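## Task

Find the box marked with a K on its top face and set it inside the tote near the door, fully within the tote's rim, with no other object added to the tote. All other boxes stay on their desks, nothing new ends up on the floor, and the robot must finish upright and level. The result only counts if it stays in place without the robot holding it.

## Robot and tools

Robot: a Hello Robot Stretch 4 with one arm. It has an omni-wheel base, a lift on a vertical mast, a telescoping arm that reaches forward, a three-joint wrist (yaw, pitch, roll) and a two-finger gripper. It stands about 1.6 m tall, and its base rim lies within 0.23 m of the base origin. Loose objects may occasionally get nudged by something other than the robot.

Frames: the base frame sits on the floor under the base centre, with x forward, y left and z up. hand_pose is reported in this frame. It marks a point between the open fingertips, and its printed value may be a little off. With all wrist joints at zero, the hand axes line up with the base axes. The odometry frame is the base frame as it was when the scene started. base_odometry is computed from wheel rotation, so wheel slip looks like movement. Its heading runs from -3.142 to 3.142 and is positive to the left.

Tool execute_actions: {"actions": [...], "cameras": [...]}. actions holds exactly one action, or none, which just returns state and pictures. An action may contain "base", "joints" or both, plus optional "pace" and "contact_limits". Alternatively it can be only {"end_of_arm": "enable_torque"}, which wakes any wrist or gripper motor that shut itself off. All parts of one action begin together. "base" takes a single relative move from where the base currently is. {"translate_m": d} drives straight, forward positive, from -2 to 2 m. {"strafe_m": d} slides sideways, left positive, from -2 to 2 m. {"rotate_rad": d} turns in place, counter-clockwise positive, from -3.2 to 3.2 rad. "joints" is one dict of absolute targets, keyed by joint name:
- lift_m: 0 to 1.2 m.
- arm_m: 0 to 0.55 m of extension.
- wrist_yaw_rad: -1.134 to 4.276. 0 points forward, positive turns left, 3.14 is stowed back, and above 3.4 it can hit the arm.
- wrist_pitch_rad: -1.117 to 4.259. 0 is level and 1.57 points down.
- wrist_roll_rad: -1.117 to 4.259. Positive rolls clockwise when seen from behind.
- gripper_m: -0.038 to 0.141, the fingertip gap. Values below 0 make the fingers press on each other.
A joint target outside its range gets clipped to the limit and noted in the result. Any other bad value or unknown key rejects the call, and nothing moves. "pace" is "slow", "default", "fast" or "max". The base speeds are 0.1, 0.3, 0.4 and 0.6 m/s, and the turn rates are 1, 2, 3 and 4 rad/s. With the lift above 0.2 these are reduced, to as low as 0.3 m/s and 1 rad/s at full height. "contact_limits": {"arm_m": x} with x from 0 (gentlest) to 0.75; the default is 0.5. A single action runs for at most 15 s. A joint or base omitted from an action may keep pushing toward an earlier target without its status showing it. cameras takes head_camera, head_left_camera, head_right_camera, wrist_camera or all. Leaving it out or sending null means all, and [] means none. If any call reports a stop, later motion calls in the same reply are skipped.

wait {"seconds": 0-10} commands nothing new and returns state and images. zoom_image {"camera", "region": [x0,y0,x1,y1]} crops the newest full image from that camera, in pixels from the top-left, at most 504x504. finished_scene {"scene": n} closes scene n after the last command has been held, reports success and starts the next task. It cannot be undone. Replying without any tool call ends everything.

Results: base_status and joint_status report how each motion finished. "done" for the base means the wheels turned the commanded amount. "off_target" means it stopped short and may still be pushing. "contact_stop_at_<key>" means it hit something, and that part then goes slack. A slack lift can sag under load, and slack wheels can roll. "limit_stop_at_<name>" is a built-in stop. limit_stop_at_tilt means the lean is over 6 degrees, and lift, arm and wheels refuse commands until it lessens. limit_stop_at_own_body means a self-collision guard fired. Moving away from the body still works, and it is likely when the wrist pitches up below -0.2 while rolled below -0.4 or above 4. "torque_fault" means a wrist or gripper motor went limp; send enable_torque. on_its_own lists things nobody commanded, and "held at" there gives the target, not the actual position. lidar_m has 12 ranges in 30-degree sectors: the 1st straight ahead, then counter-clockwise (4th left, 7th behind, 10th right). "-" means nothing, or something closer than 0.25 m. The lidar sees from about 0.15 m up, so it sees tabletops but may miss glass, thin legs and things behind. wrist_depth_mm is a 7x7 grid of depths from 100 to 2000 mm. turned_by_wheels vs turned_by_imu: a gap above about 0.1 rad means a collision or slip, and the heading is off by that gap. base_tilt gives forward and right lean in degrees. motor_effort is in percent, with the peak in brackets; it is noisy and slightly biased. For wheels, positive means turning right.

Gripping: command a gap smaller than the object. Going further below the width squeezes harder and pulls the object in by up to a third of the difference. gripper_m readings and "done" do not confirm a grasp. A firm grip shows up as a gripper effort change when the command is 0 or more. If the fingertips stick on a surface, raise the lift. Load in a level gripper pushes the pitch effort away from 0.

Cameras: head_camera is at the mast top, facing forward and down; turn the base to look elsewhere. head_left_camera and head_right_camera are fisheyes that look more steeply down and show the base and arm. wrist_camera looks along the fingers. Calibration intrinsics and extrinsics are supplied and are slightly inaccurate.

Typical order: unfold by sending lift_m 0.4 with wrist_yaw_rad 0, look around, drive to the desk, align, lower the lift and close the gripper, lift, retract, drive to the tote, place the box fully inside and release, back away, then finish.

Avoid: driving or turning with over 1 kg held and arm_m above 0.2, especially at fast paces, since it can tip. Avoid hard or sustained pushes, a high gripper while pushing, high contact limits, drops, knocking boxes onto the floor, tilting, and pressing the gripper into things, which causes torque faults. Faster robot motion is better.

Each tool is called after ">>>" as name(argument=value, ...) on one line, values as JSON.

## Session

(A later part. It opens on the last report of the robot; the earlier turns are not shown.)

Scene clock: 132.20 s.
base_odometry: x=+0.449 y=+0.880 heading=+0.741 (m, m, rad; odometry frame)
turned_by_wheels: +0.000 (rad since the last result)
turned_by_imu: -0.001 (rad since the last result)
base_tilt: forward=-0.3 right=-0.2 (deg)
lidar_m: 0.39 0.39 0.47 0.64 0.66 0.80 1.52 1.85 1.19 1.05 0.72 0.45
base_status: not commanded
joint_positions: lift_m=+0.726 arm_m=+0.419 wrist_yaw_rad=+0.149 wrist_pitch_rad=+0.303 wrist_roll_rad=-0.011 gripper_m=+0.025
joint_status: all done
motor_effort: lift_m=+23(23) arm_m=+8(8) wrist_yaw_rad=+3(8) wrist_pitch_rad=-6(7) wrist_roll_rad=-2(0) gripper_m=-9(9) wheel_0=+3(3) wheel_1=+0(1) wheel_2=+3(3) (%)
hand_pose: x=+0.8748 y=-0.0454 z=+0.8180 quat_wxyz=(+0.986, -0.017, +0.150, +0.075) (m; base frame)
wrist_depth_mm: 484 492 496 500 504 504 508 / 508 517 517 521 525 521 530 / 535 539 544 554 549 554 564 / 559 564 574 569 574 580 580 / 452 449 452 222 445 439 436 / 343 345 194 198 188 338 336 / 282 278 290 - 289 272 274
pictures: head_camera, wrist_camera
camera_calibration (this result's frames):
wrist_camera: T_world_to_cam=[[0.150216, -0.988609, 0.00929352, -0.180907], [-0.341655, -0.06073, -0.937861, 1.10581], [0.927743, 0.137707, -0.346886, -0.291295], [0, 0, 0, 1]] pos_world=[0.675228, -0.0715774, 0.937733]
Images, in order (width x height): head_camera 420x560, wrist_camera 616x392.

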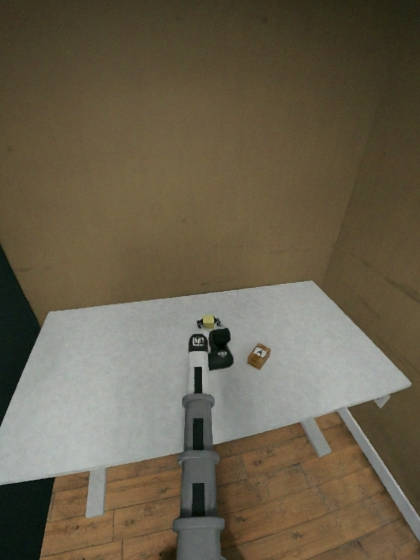

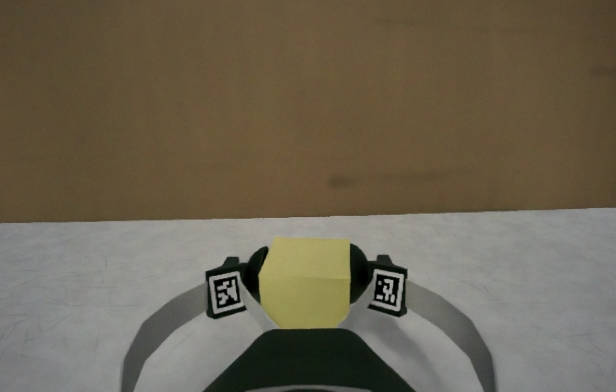

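>>> execute_actions(actions=[{"joints": {"lift_m": 0.659}}], cameras=[])

>>> execute_actions(actions=[{"joints": {"gripper_m": 0.08}}], cameras=["wrist_camera"])

Scene clock: 137.13 s.
base_odometry: x=+0.449 y=+0.880 heading=+0.741 (m, m, rad; odometry frame)
turned_by_wheels: +0.000 (rad since the last result)
turned_by_imu: -0.002 (rad since the last result)
base_tilt: forward=-0.3 right=-0.1 (deg)
lidar_m: 0.39 0.39 0.49 0.63 0.64 0.81 1.52 1.86 1.19 1.05 0.72 0.45
base_status: not commanded
joint_positions: lift_m=+0.659 arm_m=+0.419 wrist_yaw_rad=+0.149 wrist_pitch_rad=+0.303 wrist_roll_rad=-0.011 gripper_m=+0.025
joint_status: all done
motor_effort: lift_m=+16(20) arm_m=+8(8) wrist_yaw_rad=+1(3) wrist_pitch_rad=-5(6) wrist_roll_rad=-1(2) gripper_m=-12(9) wheel_0=+3(3) wheel_1=+1(1) wheel_2=+2(3) (%)
hand_pose: x=+0.8748 y=-0.0454 z=+0.7515 quat_wxyz=(+0.986, -0.017, +0.150, +0.075) (m; base frame)
wrist_depth_mm: 484 492 492 500 504 504 504 / 504 512 517 517 525 530 535 / 535 539 549 544 549 559 554 / 452 449 442 442 436 433 427 / 310 312 312 222 307 304 303 / 237 240 193 198 188 233 231 / 194 191 201 - 199 188 193
pictures: none
No camera images: the call's "cameras" was empty. Leave "cameras" out to get every camera's image.

Scene clock: 138.50 s.
base_odometry: x=+0.449 y=+0.880 heading=+0.741 (m, m, rad; odometry frame)
turned_by_wheels: +0.000 (rad since the last result)
turned_by_imu: -0.001 (rad since the last result)
base_tilt: forward=-0.3 right=-0.2 (deg)
lidar_m: 0.37 0.40 0.47 0.64 0.64 0.79 1.54 1.85 1.19 1.05 0.74 0.43
base_status: not commanded
joint_positions: lift_m=+0.659 arm_m=+0.419 wrist_yaw_rad=+0.149 wrist_pitch_rad=+0.303 wrist_roll_rad=-0.011 gripper_m=+0.080
joint_status: all done
motor_effort: lift_m=+16(16) arm_m=+8(8) wrist_yaw_rad=+4(2) wrist_pitch_rad=-6(6) wrist_roll_rad=-3(0) gripper_m=+1(9) wheel_0=+2(3) wheel_1=+0(0) wheel_2=+2(2) (%)
hand_pose: x=+0.8748 y=-0.0454 z=+0.7515 quat_wxyz=(+0.986, -0.017, +0.150, +0.075) (m; base frame)
wrist_depth_mm: 492 492 496 496 504 508 508 / 512 512 512 525 525 530 530 / 535 535 544 549 554 554 559 / 455 452 445 436 436 433 430 / 312 314 312 230 307 304 301 / 237 238 219 204 217 233 231 / 195 192 202 - 199 189 195
pictures: wrist_camera
camera_calibration (this result's frames):
wrist_camera: T_world_to_cam=[[0.150258, -0.988603, 0.00929345, -0.180315], [-0.341605, -0.0607372, -0.937879, 1.04349], [0.927755, 0.137749, -0.346838, -0.314392], [0, 0, 0, 1]] pos_world=[0.675232, -0.071574, 0.871296]
Images, in order (width x height): wrist_camera 616x392.

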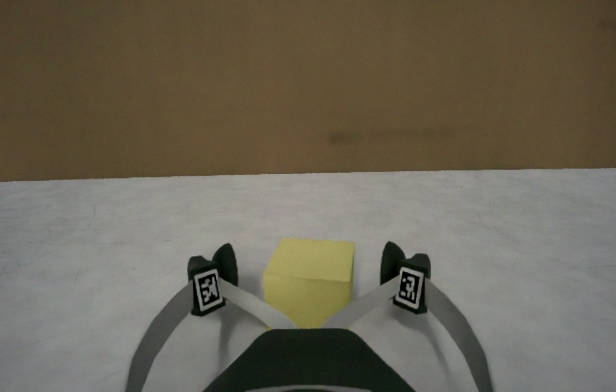

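>>> execute_actions(actions=[{"base": {"translate_m": -2.0}, "joints": {"lift_m": 0.72, "arm_m": 0.0}, "pace": "max"}], cameras=["head_camera", "head_left_camera"])

Scene clock: 157.33 s.
base_odometry: x=-1.028 y=-0.469 heading=+0.740 (m, m, rad; odometry frame)
turned_by_wheels: +0.000 (rad since the last result)
turned_by_imu: +0.000 (rad since the last result)
base_tilt: forward=-0.3 right=-0.2 (deg)
lidar_m: 2.36 0.49 0.45 2.52 1.07 0.66 0.58 0.58 0.66 0.63 0.68 1.73
base_status: done
joint_positions: lift_m=+0.720 arm_m=+0.003 wrist_yaw_rad=+0.150 wrist_pitch_rad=+0.302 wrist_roll_rad=-0.011 gripper_m=+0.080
joint_status: all done
joint sent to its limit — the command would take arm_m past its lower limit, so that joint was sent only as far as its limit.
motor_effort: lift_m=+20(23) arm_m=-8(10) wrist_yaw_rad=+4(5) wrist_pitch_rad=-5(6) wrist_roll_rad=-1(2) gripper_m=+1(3) wheel_0=-2(9) wheel_1=-1(9) wheel_2=-3(13) (%)
hand_pose: x=+0.4597 y=-0.0453 z=+0.8123 quat_wxyz=(+0.986, -0.017, +0.150, +0.075) (m; base frame)
wrist_depth_mm: 603 904 1863 - - - 1808 / 609 904 1921 - - - 1756 / 609 904 1921 - - - 1808 / 609 904 1863 - - - 1808 / 603 891 1464 1983 1921 1921 1756 / 597 809 1229 1499 1336 1464 1430 / 591 750 1255 - 1255 1160 1205
pictures: head_camera, head_left_camera
Images, in order (width x height): head_camera 420x560, head_left_camera 420x672.

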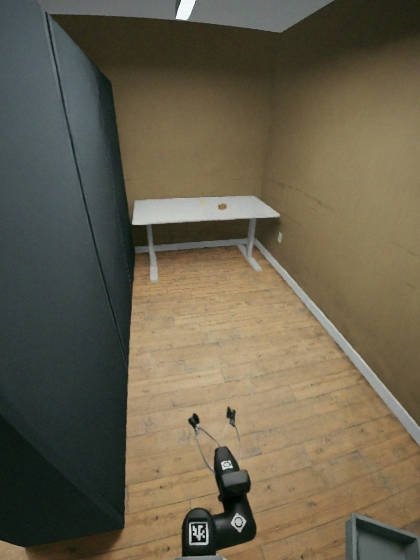

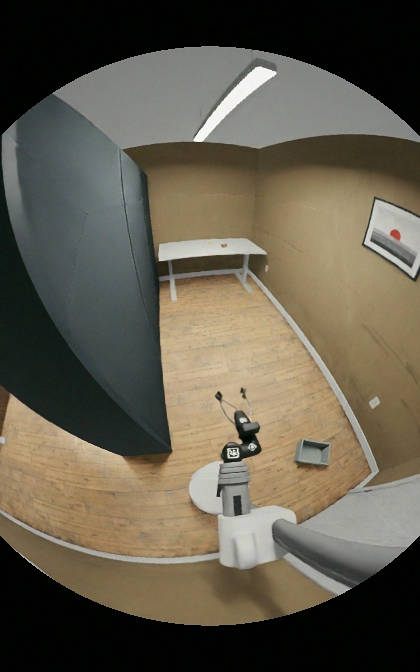

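>>> execute_actions(actions=[{"base": {"rotate_rad": 0.25}, "joints": {"lift_m": 0.2, "wrist_yaw_rad": -1.1}, "pace": "max"}], cameras=["head_left_camera"])

Scene clock: 171.77 s.
base_odometry: x=-1.028 y=-0.469 heading=+0.990 (m, m, rad; odometry frame)
turned_by_wheels: +0.250 (rad since the last result)
turned_by_imu: +0.247 (rad since the last result)
base_tilt: forward=-0.3 right=-0.2 (deg)
lidar_m: 0.92 0.45 0.53 1.88 0.80 0.59 0.57 0.59 0.91 0.65 1.49 2.18
base_status: done
joint_positions: lift_m=+0.200 arm_m=+0.003 wrist_yaw_rad=-1.100 wrist_pitch_rad=+0.302 wrist_roll_rad=-0.011 gripper_m=+0.080
joint_status: all done
motor_effort: lift_m=+16(18) arm_m=-8(8) wrist_yaw_rad=+2(5) wrist_pitch_rad=-6(5) wrist_roll_rad=+0(3) gripper_m=-1(3) wheel_0=-2(9) wheel_1=-3(8) wheel_2=+0(9) (%)
hand_pose: x=+0.2214 y=-0.2851 z=+0.2926 quat_wxyz=(+0.843, +0.074, +0.131, -0.516) (m; base frame)
wrist_depth_mm: - 1921 1618 1430 1255 1098 1025 / - - 1708 1499 1281 1160 1060 / - - 1756 1537 1366 1205 1098 / 1281 1229 1229 1205 1229 1182 1118 / 878 866 878 878 854 809 691 / 661 668 609 661 603 627 549 / 539 539 564 - 559 530 525
pictures: head_left_camera
Images, in order (width x height): head_left_camera 420x672.

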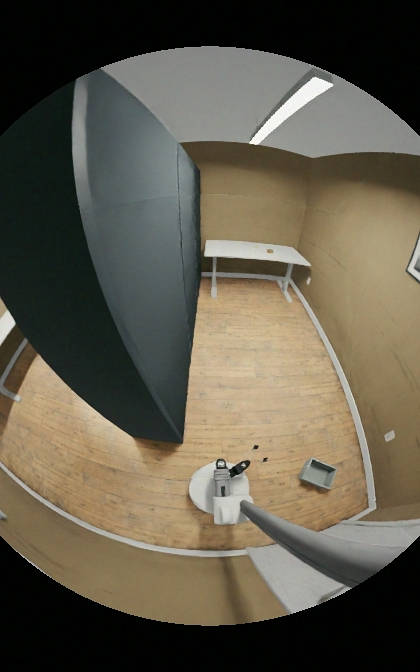

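>>> execute_actions(actions=[{"base": {"strafe_m": 1.3}, "pace": "max"}], cameras=["head_camera", "head_left_camera", "head_right_camera"])

Scene clock: 176.77 s.
base_odometry: x=-2.115 y=+0.245 heading=+0.990 (m, m, rad; odometry frame)
turned_by_wheels: +0.000 (rad since the last result)
turned_by_imu: +0.000 (rad since the last result)
base_tilt: forward=-0.3 right=-0.2 (deg)
lidar_m: 2.43 1.61 1.23 1.56 0.63 0.46 0.45 0.54 0.78 1.93 0.69 0.85
base_status: done
joint_positions: lift_m=+0.200 arm_m=+0.003 wrist_yaw_rad=-1.100 wrist_pitch_rad=+0.302 wrist_roll_rad=-0.011 gripper_m=+0.080
joint_status: not commanded
motor_effort: lift_m=+18(18) arm_m=-8(8) wrist_yaw_rad=+0(0) wrist_pitch_rad=-5(4) wrist_roll_rad=-1(2) gripper_m=-3(4) wheel_0=+0(15) wheel_1=-1(16) wheel_2=+0(0) (%)
hand_pose: x=+0.2214 y=-0.2851 z=+0.2925 quat_wxyz=(+0.843, +0.074, +0.131, -0.516) (m; base frame)
wrist_depth_mm: 931 946 976 549 842 - - / 1042 1229 1160 569 - - - / 1042 1255 1229 591 1618 - 1661 / 1078 1008 1008 621 1060 1205 1205 / 866 809 741 683 842 854 842 / 654 668 609 640 603 654 647 / 544 535 564 - 559 525 530
pictures: head_camera, head_left_camera, head_right_camera
Images, in order (width x height): head_camera 420x560, head_left_camera 420x672, head_right_camera 420x672.

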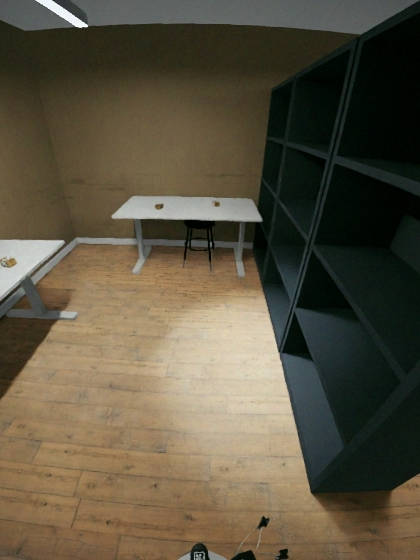

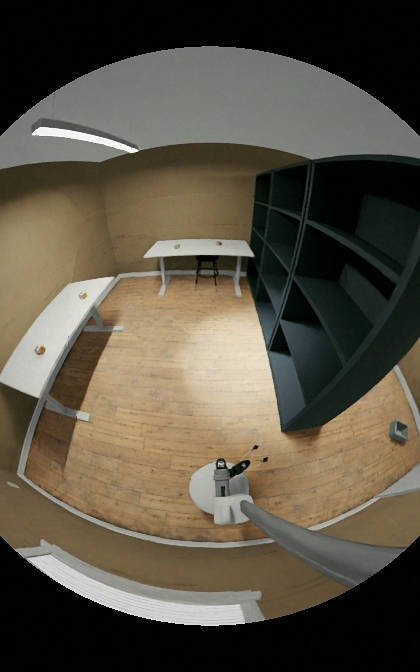

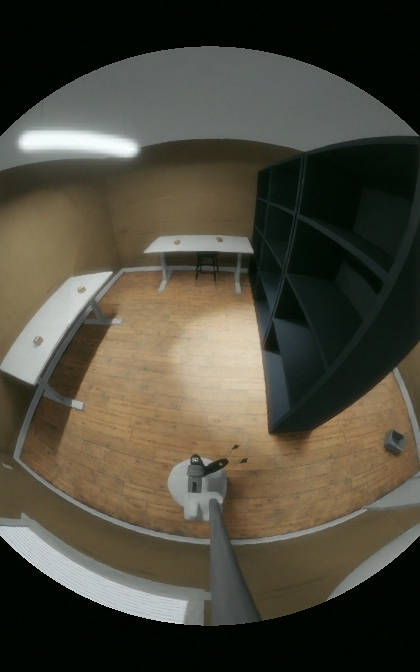

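>>> zoom_image(camera="head_left_camera", region=[20, 330, 60, 370])

>>> zoom_image(camera="head_camera", region=[0, 245, 36, 281])

>>> zoom_image(camera="head_camera", region=[140, 190, 240, 222])

Region (20, 330, 60, 370) of head_left_camera's 420x672 image, scaled by 12.600, with more detail than that image has.

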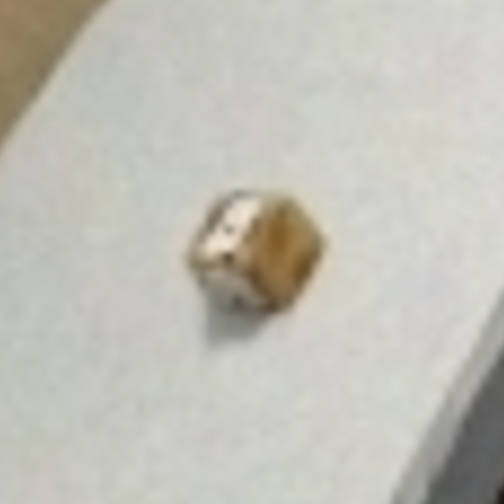

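Region (0, 245, 36, 281) of head_camera's 420x560 image, scaled by 14.000, with more detail than that image has.

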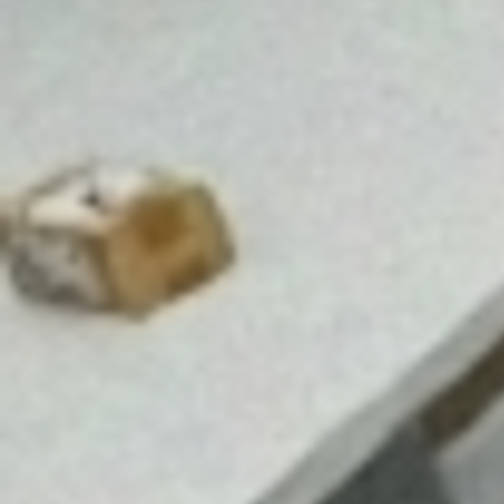

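Region (140, 190, 240, 222) of head_camera's 420x560 image, scaled by 5.040, with more detail than that image has; it fills the top 161 rows of this view, and the rest is white.

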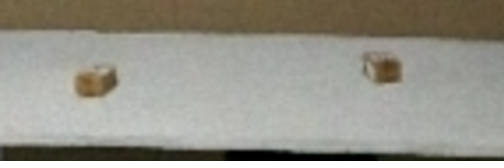

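>>> execute_actions(actions=[{"base": {"rotate_rad": 0.3}, "pace": "max"}], cameras=[])

>>> execute_actions(actions=[{"base": {"translate_m": 1.45}, "joints": {"lift_m": 0.72, "wrist_yaw_rad": 0.0, "gripper_m": 0.12}, "pace": "max"}], cameras=["head_camera", "head_left_camera", "head_right_camera"])

Scene clock: 199.47 s.
base_odometry: x=-2.115 y=+0.245 heading=+1.289 (m, m, rad; odometry frame)
turned_by_wheels: +0.300 (rad since the last result)
turned_by_imu: +0.298 (rad since the last result)
base_tilt: forward=-0.3 right=-0.2 (deg)
lidar_m: 2.21 1.32 1.24 0.81 0.52 0.45 0.47 0.64 1.27 0.75 0.70 1.35
base_status: done
joint_positions: lift_m=+0.200 arm_m=+0.003 wrist_yaw_rad=-1.100 wrist_pitch_rad=+0.302 wrist_roll_rad=-0.011 gripper_m=+0.080
joint_status: not commanded
motor_effort: lift_m=+18(18) arm_m=-8(8) wrist_yaw_rad=+0(3) wrist_pitch_rad=-5(5) wrist_roll_rad=-1(1) gripper_m=-1(1) wheel_0=-3(8) wheel_1=+1(9) wheel_2=+0(11) (%)
hand_pose: x=+0.2214 y=-0.2851 z=+0.2925 quat_wxyz=(+0.843, +0.074, +0.131, -0.516) (m; base frame)
wrist_depth_mm: - 1808 1118 1060 931 574 - / - 1863 1229 1336 1078 609 - / - 1863 1281 1397 1160 654 - / 1255 1255 1118 991 854 723 1205 / 866 866 866 798 621 750 842 / 668 661 609 661 609 647 647 / 539 530 559 - 559 525 535
pictures: none
No camera images: the call's "cameras" was empty. Leave "cameras" out to get every camera's image.

Scene clock: 203.37 s.
base_odometry: x=-1.712 y=+1.638 heading=+1.290 (m, m, rad; odometry frame)
turned_by_wheels: +0.000 (rad since the last result)
turned_by_imu: -0.004 (rad since the last result)
base_tilt: forward=-0.2 right=-0.3 (deg)
lidar_m: 1.06 0.79 0.67 0.70 0.87 1.83 1.84 1.15 1.04 1.06 1.20 1.04
base_status: done
joint_positions: lift_m=+0.720 arm_m=+0.003 wrist_yaw_rad=+0.000 wrist_pitch_rad=+0.302 wrist_roll_rad=-0.011 gripper_m=+0.120
joint_status: all done
motor_effort: lift_m=+21(25) arm_m=-8(8) wrist_yaw_rad=+5(9) wrist_pitch_rad=-3(7) wrist_roll_rad=-1(3) gripper_m=-1(2) wheel_0=+3(9) wheel_1=+0(10) wheel_2=+2(17) (%)
hand_pose: x=+0.4497 y=-0.0875 z=+0.8122 quat_wxyz=(+0.989, -0.005, +0.150, +0.001) (m; base frame)
wrist_depth_mm: 1397 1756 1756 1576 1464 1308 1255 / 1430 1756 1808 1661 1499 1366 1308 / 1430 1808 1921 1078 1008 1078 1078 / 1464 1863 - 1808 1661 1499 917 / 1499 1808 1921 1756 1756 1537 1464 / 1430 1430 1366 1397 1366 1308 1430 / 1205 1205 1281 - 1229 1160 1205
pictures: head_camera, head_left_camera, head_right_camera
Images, in order (width x height): head_camera 420x560, head_left_camera 420x672, head_right_camera 420x672.

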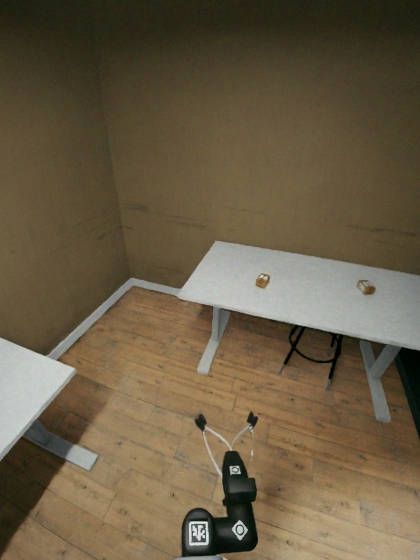

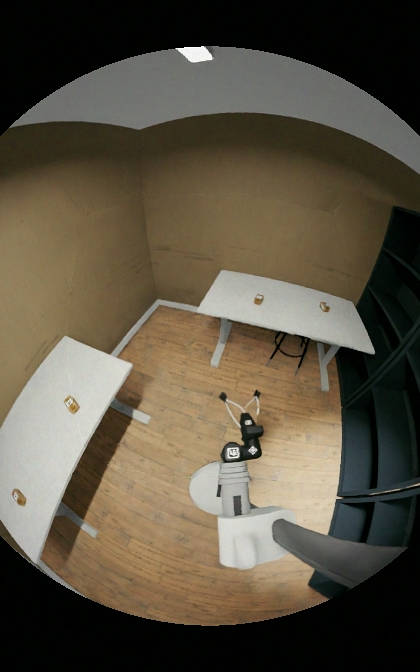

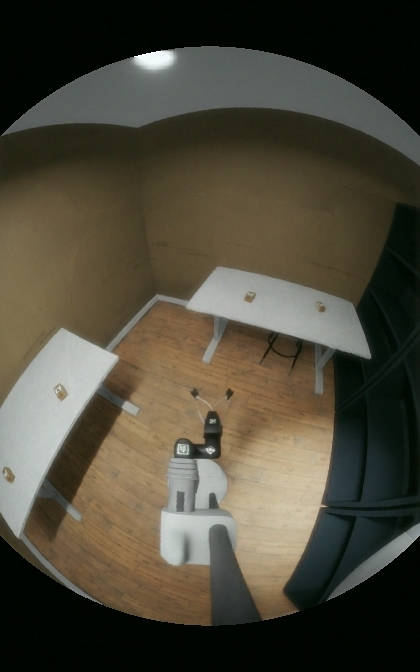

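>>> zoom_image(camera="head_camera", region=[248, 266, 278, 296])

>>> zoom_image(camera="head_camera", region=[351, 272, 381, 302])

>>> zoom_image(camera="head_left_camera", region=[56, 389, 86, 419])

>>> zoom_image(camera="head_left_camera", region=[4, 482, 34, 512])

Region (248, 266, 278, 296) of head_camera's 420x560 image, scaled by 16.800, with more detail than that image has.

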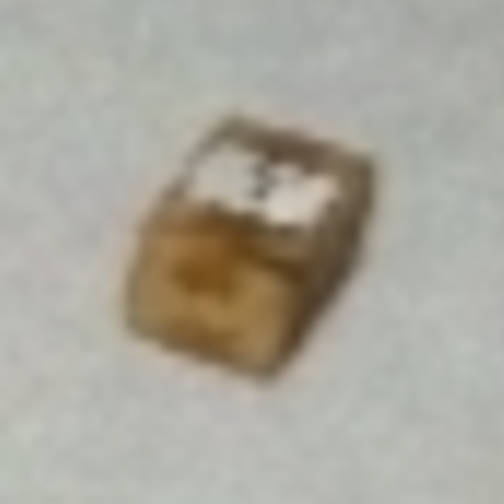

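Region (351, 272, 381, 302) of head_camera's 420x560 image, scaled by 16.800, with more detail than that image has.

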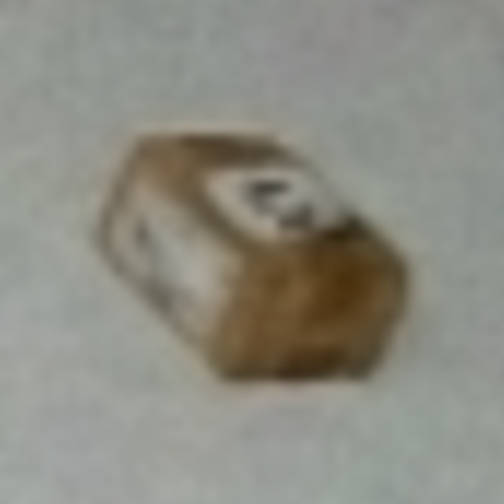

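Region (56, 389, 86, 419) of head_left_camera's 420x672 image, scaled by 16.800, with more detail than that image has.

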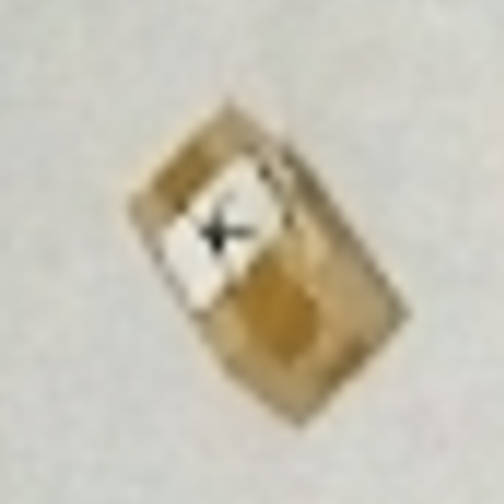

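Region (4, 482, 34, 512) of head_left_camera's 420x672 image, scaled by 16.800, with more detail than that image has.

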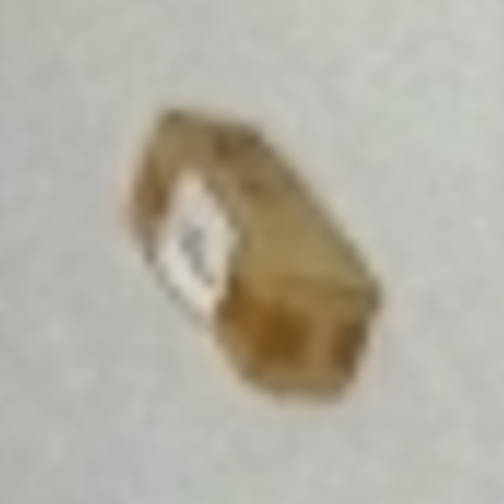

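>>> execute_actions(actions=[{"base": {"rotate_rad": 1.235}, "pace": "max"}], cameras=["head_camera", "wrist_camera"])

Scene clock: 212.20 s.
base_odometry: x=-1.712 y=+1.638 heading=+2.524 (m, m, rad; odometry frame)
turned_by_wheels: +1.235 (rad since the last result)
turned_by_imu: +1.230 (rad since the last result)
base_tilt: forward=-0.3 right=-0.2 (deg)
lidar_m: 0.69 0.71 1.02 1.83 1.92 1.09 1.06 1.10 1.10 1.06 1.09 0.72
base_status: done
joint_positions: lift_m=+0.720 arm_m=+0.003 wrist_yaw_rad=+0.000 wrist_pitch_rad=+0.302 wrist_roll_rad=-0.011 gripper_m=+0.120
joint_status: not commanded
motor_effort: lift_m=+21(21) arm_m=-8(8) wrist_yaw_rad=+0(4) wrist_pitch_rad=-5(4) wrist_roll_rad=+0(1) gripper_m=+0(2) wheel_0=-3(8) wheel_1=-1(8) wheel_2=-2(11) (%)
hand_pose: x=+0.4497 y=-0.0875 z=+0.8122 quat_wxyz=(+0.989, -0.005, +0.150, +0.001) (m; base frame)
wrist_depth_mm: 1138 1138 1138 1138 1118 1138 1118 / 1205 1205 1182 1182 1160 1160 1160 / 1182 1138 1098 1078 1060 1205 1205 / 647 640 634 627 621 621 1229 / 1430 508 508 1366 496 496 1397 / 1430 1397 1366 1397 946 1397 1397 / 1205 1205 1229 - 1138 1205 1205
pictures: head_camera, wrist_camera
camera_calibration (this result's frames):
wrist_camera: T_world_to_cam=[[0.00121467, -0.999956, 0.00929472, -0.0925145], [-0.346388, -0.00914003, -0.938047, 0.959418], [0.938091, -0.00208016, -0.346384, 0.0896368], [0, 0, 0, 1]] pos_world=[0.248355, -0.0835548, 0.931887]
Images, in order (width x height): head_camera 420x560, wrist_camera 616x392.

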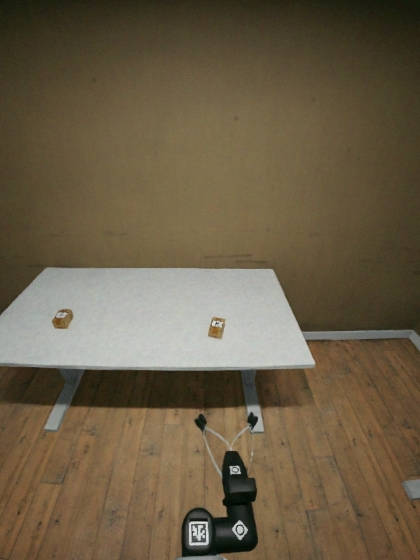

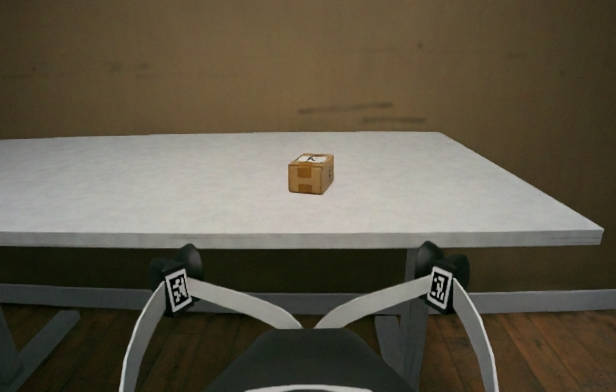

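>>> zoom_image(camera="head_camera", region=[200, 311, 234, 345])

>>> zoom_image(camera="head_camera", region=[46, 302, 80, 336])

>>> zoom_image(camera="wrist_camera", region=[275, 140, 345, 205])

Region (200, 311, 234, 345) of head_camera's 420x560 image, scaled by 14.824, with more detail than that image has.

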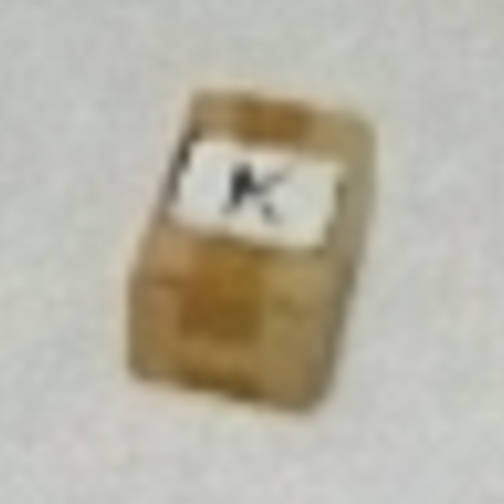

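Region (46, 302, 80, 336) of head_camera's 420x560 image, scaled by 14.824, with more detail than that image has.

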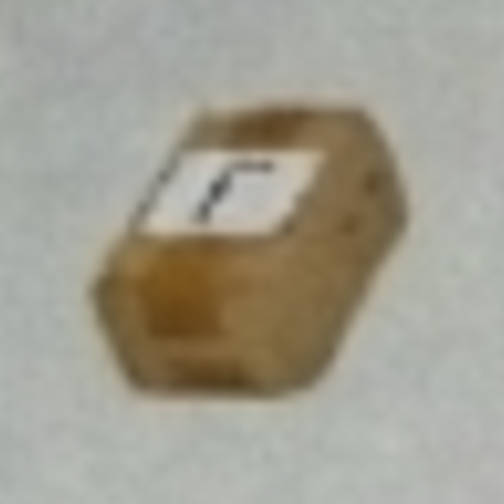

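Region (275, 140, 345, 205) of wrist_camera's 616x392 image, scaled by 7.200; it fills the top 468 rows of this view, and the rest is white.

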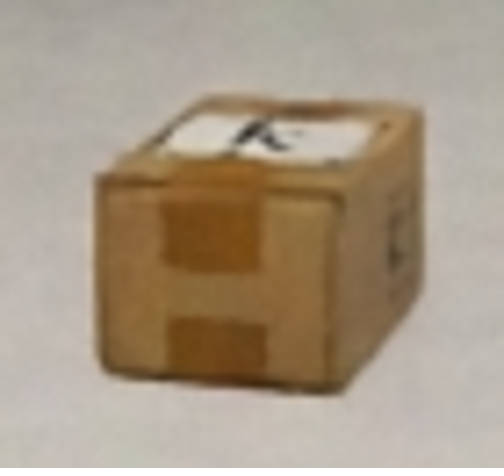

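>>> execute_actions(actions=[{"joints": {"arm_m": 0.43, "lift_m": 0.685}, "pace": "max"}], cameras=["head_camera", "wrist_camera"])

Scene clock: 223.30 s.
base_odometry: x=-1.712 y=+1.638 heading=+2.524 (m, m, rad; odometry frame)
turned_by_wheels: +0.000 (rad since the last result)
turned_by_imu: -0.002 (rad since the last result)
base_tilt: forward=-0.3 right=-0.2 (deg)
lidar_m: 0.71 0.73 1.02 1.81 1.93 1.10 1.05 1.12 1.11 1.05 1.10 0.73
base_status: not commanded
joint_positions: lift_m=+0.685 arm_m=+0.429 wrist_yaw_rad=+0.000 wrist_pitch_rad=+0.302 wrist_roll_rad=-0.011 gripper_m=+0.120
joint_status: all done
motor_effort: lift_m=+17(21) arm_m=+8(9) wrist_yaw_rad=-1(3) wrist_pitch_rad=-4(5) wrist_roll_rad=-1(1) gripper_m=-6(0) wheel_0=-3(3) wheel_1=+0(0) wheel_2=-2(2) (%)
hand_pose: x=+0.8749 y=-0.0874 z=+0.7776 quat_wxyz=(+0.989, -0.005, +0.150, +0.001) (m; base frame)
wrist_depth_mm: 778 778 759 759 750 750 732 / 809 798 788 798 778 759 759 / 842 831 820 809 809 798 820 / 535 530 517 517 512 508 508 / 368 368 368 262 343 357 353 / 281 268 225 210 255 264 273 / 229 226 237 - 235 222 224
pictures: head_camera, wrist_camera
camera_calibration (this result's frames):
wrist_camera: T_world_to_cam=[[0.00147218, -0.999956, 0.00929487, -0.0928637], [-0.346275, -0.00922959, -0.938088, 1.0742], [0.938132, -0.00183754, -0.346273, -0.321352], [0, 0, 0, 1]] pos_world=[0.673577, -0.0835357, 0.897284]
Images, in order (width x height): head_camera 420x560, wrist_camera 616x392.

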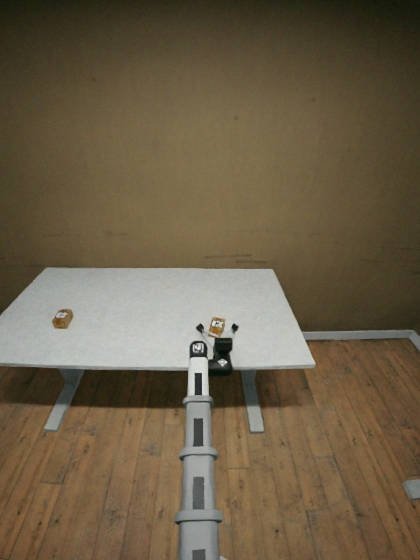

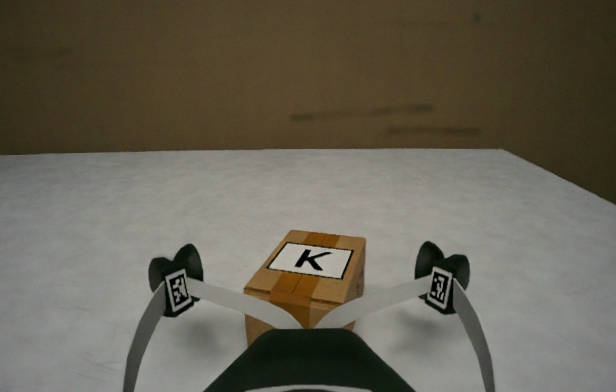

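>>> execute_actions(actions=[{"joints": {"arm_m": 0.452, "lift_m": 0.66, "gripper_m": 0.095}, "pace": "fast"}], cameras=["wrist_camera"])

>>> execute_actions(actions=[{"joints": {"gripper_m": 0.025}}], cameras=["wrist_camera"])

Scene clock: 228.63 s.
base_odometry: x=-1.712 y=+1.638 heading=+2.524 (m, m, rad; odometry frame)
turned_by_wheels: +0.000 (rad since the last result)
turned_by_imu: -0.002 (rad since the last result)
base_tilt: forward=-0.3 right=-0.3 (deg)
lidar_m: 0.69 0.73 1.03 1.82 1.93 1.10 1.05 1.11 1.11 1.04 1.11 0.72
base_status: not commanded
joint_positions: lift_m=+0.660 arm_m=+0.451 wrist_yaw_rad=+0.000 wrist_pitch_rad=+0.302 wrist_roll_rad=-0.011 gripper_m=+0.095
joint_status: all done
motor_effort: lift_m=+16(17) arm_m=+8(8) wrist_yaw_rad=+0(3) wrist_pitch_rad=-3(5) wrist_roll_rad=-2(2) gripper_m=+1(0) wheel_0=-4(4) wheel_1=+0(0) wheel_2=-2(2) (%)
hand_pose: x=+0.8969 y=-0.0874 z=+0.7527 quat_wxyz=(+0.989, -0.005, +0.150, +0.001) (m; base frame)
wrist_depth_mm: 750 741 741 732 732 723 715 / 778 788 768 768 759 759 750 / 809 809 798 759 759 750 788 / 459 455 449 445 439 436 430 / 314 315 315 208 278 307 303 / 239 241 196 179 218 236 234 / 195 193 204 - 201 191 195
pictures: wrist_camera
camera_calibration (this result's frames):
wrist_camera: T_world_to_cam=[[0.00136447, -0.999956, 0.0092949, -0.0925972], [-0.346321, -0.00919223, -0.938071, 1.05841], [0.938115, -0.00193905, -0.346318, -0.35055], [0, 0, 0, 1]] pos_world=[0.695534, -0.0835437, 0.872327]
Images, in order (width x height): wrist_camera 616x392.

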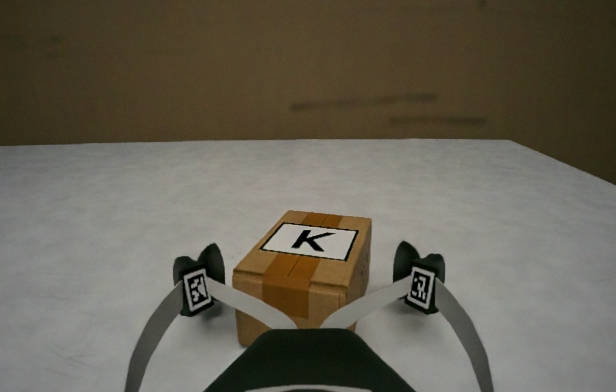

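Scene clock: 230.13 s.
base_odometry: x=-1.712 y=+1.638 heading=+2.524 (m, m, rad; odometry frame)
turned_by_wheels: +0.000 (rad since the last result)
turned_by_imu: -0.001 (rad since the last result)
base_tilt: forward=-0.4 right=-0.2 (deg)
lidar_m: 0.69 0.73 1.01 1.81 1.93 1.10 1.05 1.10 1.10 1.05 1.10 0.72
base_status: not commanded
joint_positions: lift_m=+0.660 arm_m=+0.451 wrist_yaw_rad=+0.000 wrist_pitch_rad=+0.303 wrist_roll_rad=-0.011 gripper_m=+0.025
joint_status: all done
motor_effort: lift_m=+16(16) arm_m=+8(8) wrist_yaw_rad=+2(1) wrist_pitch_rad=-7(6) wrist_roll_rad=-2(2) gripper_m=-16(18) wheel_0=-3(4) wheel_1=-1(1) wheel_2=-2(2) (%)
hand_pose: x=+0.8968 y=-0.0874 z=+0.7525 quat_wxyz=(+0.989, -0.005, +0.151, +0.001) (m; base frame)
wrist_depth_mm: 750 741 741 741 741 732 723 / 778 778 788 768 768 759 759 / 809 809 759 759 741 750 768 / 455 449 445 442 439 433 430 / 312 312 312 201 293 306 303 / 237 228 180 172 196 224 232 / 195 193 202 - 200 189 195
pictures: wrist_camera
camera_calibration (this result's frames):
wrist_camera: T_world_to_cam=[[0.00137175, -0.999956, 0.00929395, -0.092601], [-0.347036, -0.00919238, -0.937807, 1.05864], [0.937851, -0.0019389, -0.347033, -0.349786], [0, 0, 0, 1]] pos_world=[0.69556, -0.0835437, 0.87227]
Images, in order (width x height): wrist_camera 616x392.

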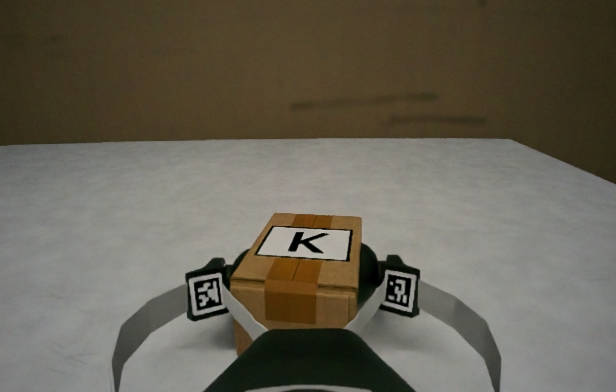

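>>> execute_actions(actions=[{"joints": {"lift_m": 0.70}, "pace": "fast"}], cameras=["wrist_camera"])

>>> execute_actions(actions=[{"base": {"strafe_m": 1.38}, "joints": {"lift_m": 0.75, "arm_m": 0.005}, "pace": "max"}], cameras=["head_left_camera", "wrist_camera"])

Scene clock: 250.80 s.
base_odometry: x=-1.712 y=+1.638 heading=+2.524 (m, m, rad; odometry frame)
turned_by_wheels: +0.000 (rad since the last result)
turned_by_imu: -0.002 (rad since the last result)
base_tilt: forward=-0.3 right=-0.2 (deg)
lidar_m: 0.69 0.73 1.03 1.82 1.94 1.10 1.04 1.10 1.12 1.04 1.12 0.72
base_status: not commanded
joint_positions: lift_m=+0.700 arm_m=+0.451 wrist_yaw_rad=+0.000 wrist_pitch_rad=+0.303 wrist_roll_rad=-0.011 gripper_m=+0.025
joint_status: all done
motor_effort: lift_m=+23(23) arm_m=+8(8) wrist_yaw_rad=+1(3) wrist_pitch_rad=-9(8) wrist_roll_rad=-1(2) gripper_m=-15(17) wheel_0=-3(3) wheel_1=+0(0) wheel_2=-2(2) (%)
hand_pose: x=+0.8968 y=-0.0874 z=+0.7918 quat_wxyz=(+0.989, -0.005, +0.151, +0.001) (m; base frame)
wrist_depth_mm: 750 750 750 732 732 723 715 / 788 778 778 768 768 768 741 / 820 809 820 809 788 788 798 / 569 569 569 559 554 544 549 / 397 397 397 201 368 389 382 / 301 289 180 172 197 283 296 / 248 244 255 - 253 239 242
pictures: wrist_camera
camera_calibration (this result's frames):
wrist_camera: T_world_to_cam=[[0.00137547, -0.999956, 0.00929347, -0.0929693], [-0.347386, -0.0091925, -0.937677, 1.09572], [0.937721, -0.00193867, -0.347383, -0.335716], [0, 0, 0, 1]] pos_world=[0.695575, -0.0835436, 0.911678]
Images, in order (width x height): wrist_camera 616x392.

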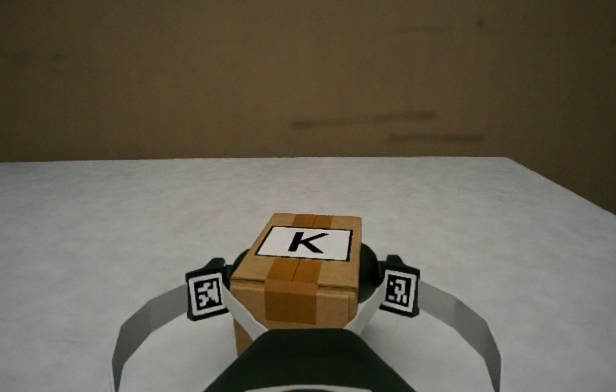

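Scene clock: 255.20 s.
base_odometry: x=-2.511 y=+0.513 heading=+2.524 (m, m, rad; odometry frame)
turned_by_wheels: +0.000 (rad since the last result)
turned_by_imu: +0.001 (rad since the last result)
base_tilt: forward=-0.3 right=-0.3 (deg)
lidar_m: 1.42 0.67 0.47 0.42 0.47 0.67 2.05 1.11 1.47 2.44 1.02 0.79
base_status: done
joint_positions: lift_m=+0.750 arm_m=+0.006 wrist_yaw_rad=+0.000 wrist_pitch_rad=+0.303 wrist_roll_rad=-0.011 gripper_m=+0.025
joint_status: all done
motor_effort: lift_m=+22(26) arm_m=-8(9) wrist_yaw_rad=+2(1) wrist_pitch_rad=-8(10) wrist_roll_rad=-3(1) gripper_m=-17(14) wheel_0=+1(14) wheel_1=-1(13) wheel_2=+0(2) (%)
hand_pose: x=+0.4527 y=-0.0875 z=+0.8418 quat_wxyz=(+0.988, -0.005, +0.151, +0.001) (m; base frame)
wrist_depth_mm: 750 1078 1182 1160 1160 1160 1138 / 778 1098 1229 1229 1205 1205 1182 / 768 1098 1281 1281 1281 1182 1255 / 768 1098 1366 1308 1366 750 699 / 768 1098 1397 200 1366 904 554 / 759 960 180 173 200 1366 1430 / 759 1025 1281 - 1281 1060 1255
pictures: head_left_camera, wrist_camera
camera_calibration (this result's frames):
wrist_camera: T_world_to_cam=[[0.00121521, -0.999956, 0.00929296, -0.0927947], [-0.347649, -0.00913576, -0.93758, 0.988339], [0.937624, -0.00209133, -0.347645, 0.0983389], [0, 0, 0, 1]] pos_world=[0.251503, -0.0835557, 0.961697]
Images, in order (width x height): head_left_camera 420x672, wrist_camera 616x392.

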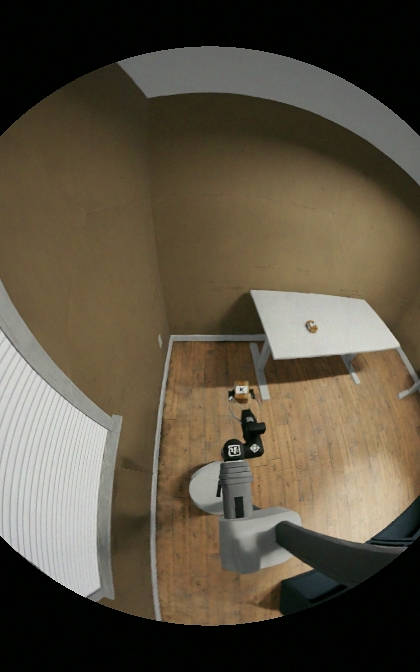

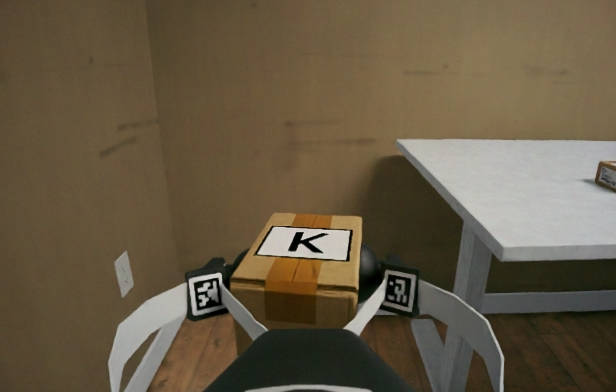

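>>> execute_actions(actions=[{"base": {"rotate_rad": -3.17}, "joints": {"lift_m": 0.22}, "pace": "max"}], cameras=["head_camera", "head_left_camera"])

Scene clock: 261.27 s.
base_odometry: x=-2.511 y=+0.513 heading=-0.645 (m, m, rad; odometry frame)
turned_by_wheels: -3.169 (rad since the last result)
turned_by_imu: -3.166 (rad since the last result)
base_tilt: forward=-0.4 right=-0.2 (deg)
lidar_m: 1.93 1.14 1.46 2.44 1.04 0.78 1.43 0.69 0.44 0.42 0.46 0.64
base_status: done
joint_positions: lift_m=+0.220 arm_m=+0.006 wrist_yaw_rad=+0.000 wrist_pitch_rad=+0.303 wrist_roll_rad=-0.011 gripper_m=+0.025
joint_status: all done
motor_effort: lift_m=+18(19) arm_m=-9(9) wrist_yaw_rad=-1(2) wrist_pitch_rad=-8(9) wrist_roll_rad=-1(0) gripper_m=-14(16) wheel_0=+4(6) wheel_1=+3(11) wheel_2=+1(11) (%)
hand_pose: x=+0.4527 y=-0.0874 z=+0.3122 quat_wxyz=(+0.989, -0.005, +0.151, +0.001) (m; base frame)
wrist_depth_mm: 759 1098 - - 1708 866 597 / 809 1098 - - 1756 878 609 / 854 1118 - - 1661 878 609 / 931 1098 1281 1281 1281 891 615 / 854 917 917 201 842 809 609 / 691 661 180 172 198 647 597 / 564 559 585 - 585 549 544
pictures: head_camera, head_left_camera
Images, in order (width x height): head_camera 420x560, head_left_camera 420x672.

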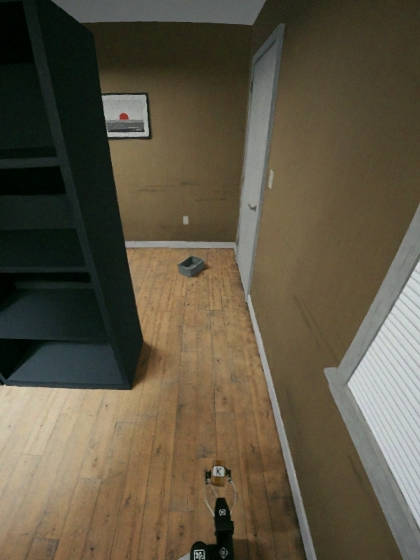

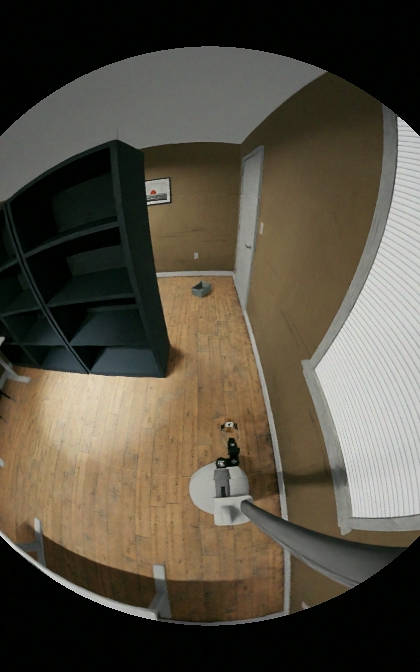

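>>> execute_actions(actions=[{"base": {"translate_m": 1.9}, "joints": {"lift_m": 0.45, "arm_m": 0.15, "wrist_pitch_rad": 1.87}, "pace": "max"}])

Scene clock: 270.17 s.
base_odometry: x=-0.992 y=-0.629 heading=-0.645 (m, m, rad; odometry frame)
turned_by_wheels: +0.000 (rad since the last result)
turned_by_imu: -0.007 (rad since the last result)
base_tilt: forward=-0.2 right=-0.2 (deg)
lidar_m: 0.54 0.64 1.87 1.59 0.63 0.68 1.88 0.71 0.51 0.45 0.47 0.69
base_status: done
joint_positions: lift_m=+0.450 arm_m=+0.149 wrist_yaw_rad=+0.000 wrist_pitch_rad=+1.869 wrist_roll_rad=-0.011 gripper_m=+0.025
joint_status: all done
motor_effort: lift_m=+22(26) arm_m=+8(8) wrist_yaw_rad=+1(3) wrist_pitch_rad=+6(5) wrist_roll_rad=+0(1) gripper_m=-17(15) wheel_0=+1(10) wheel_1=+1(9) wheel_2=+2(17) (%)
hand_pose: x=+0.2347 y=-0.0874 z=+0.3523 quat_wxyz=(+0.594, -0.003, +0.804, +0.004) (m; base frame)
wrist_depth_mm: 496 500 500 500 500 500 496 / 521 521 525 525 525 521 525 / 549 544 549 549 549 544 544 / 574 569 455 525 574 580 564 / 609 397 373 200 597 609 574 / 647 389 180 172 191 627 574 / 676 413 413 - 661 676 580
pictures: head_camera, head_left_camera, head_right_camera, wrist_camera
camera_calibration (this result's frames):
wrist_camera: T_world_to_cam=[[0.00917213, -0.999957, -0.00129946, -0.0860698], [-0.939431, -0.00906219, 0.342618, 0.141583], [-0.342615, -0.00192178, -0.939474, 0.641521], [0, 0, 0, 1]] pos_world=[0.353592, -0.0835501, 0.554071]
Images, in order (width x height): head_camera 420x560, head_left_camera 420x672, head_right_camera 420x672, wrist_camera 616x392.

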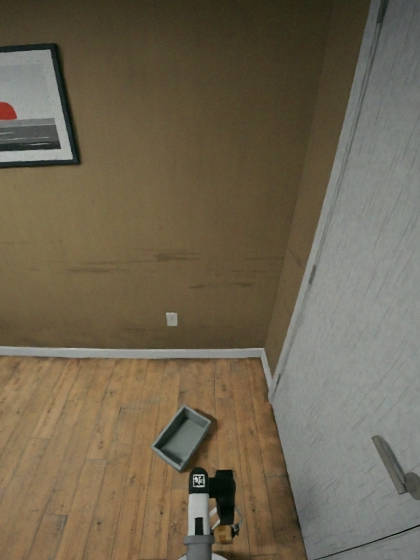

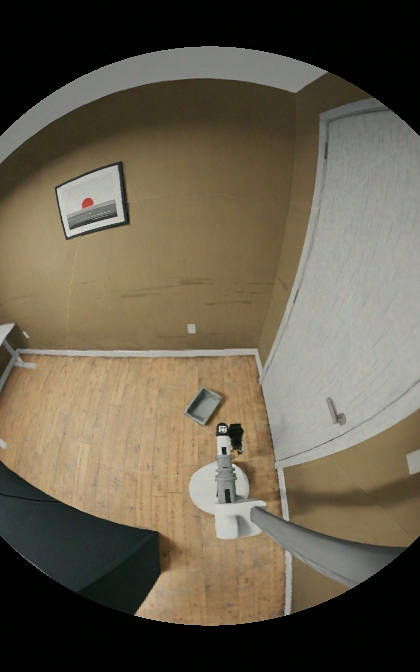

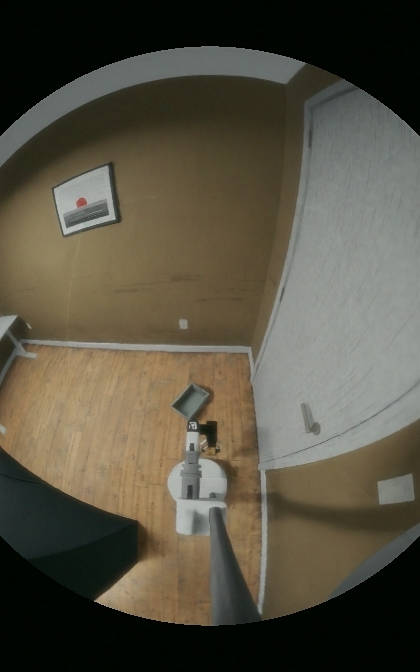

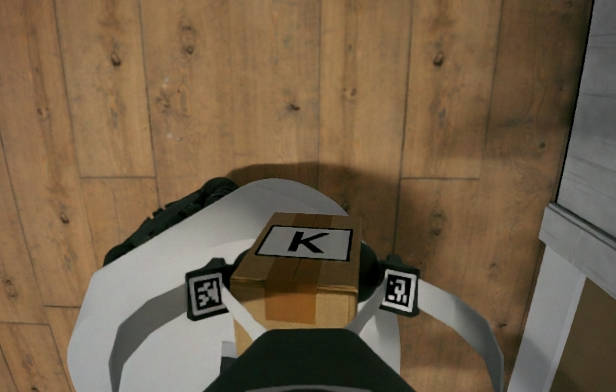

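>>> zoom_image(camera="head_camera", region=[140, 395, 230, 485])

Region (140, 395, 230, 485) of head_camera's 420x560 image, scaled by 5.600, with more detail than that image has.

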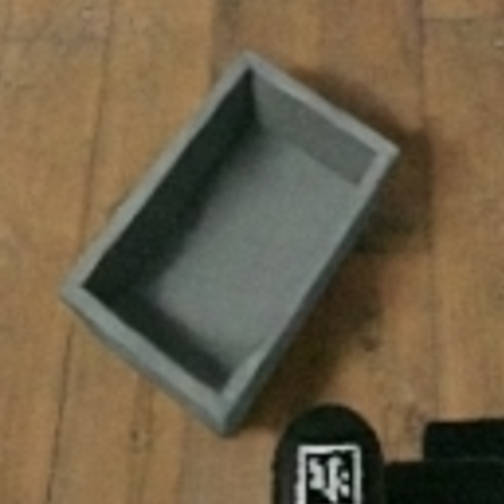

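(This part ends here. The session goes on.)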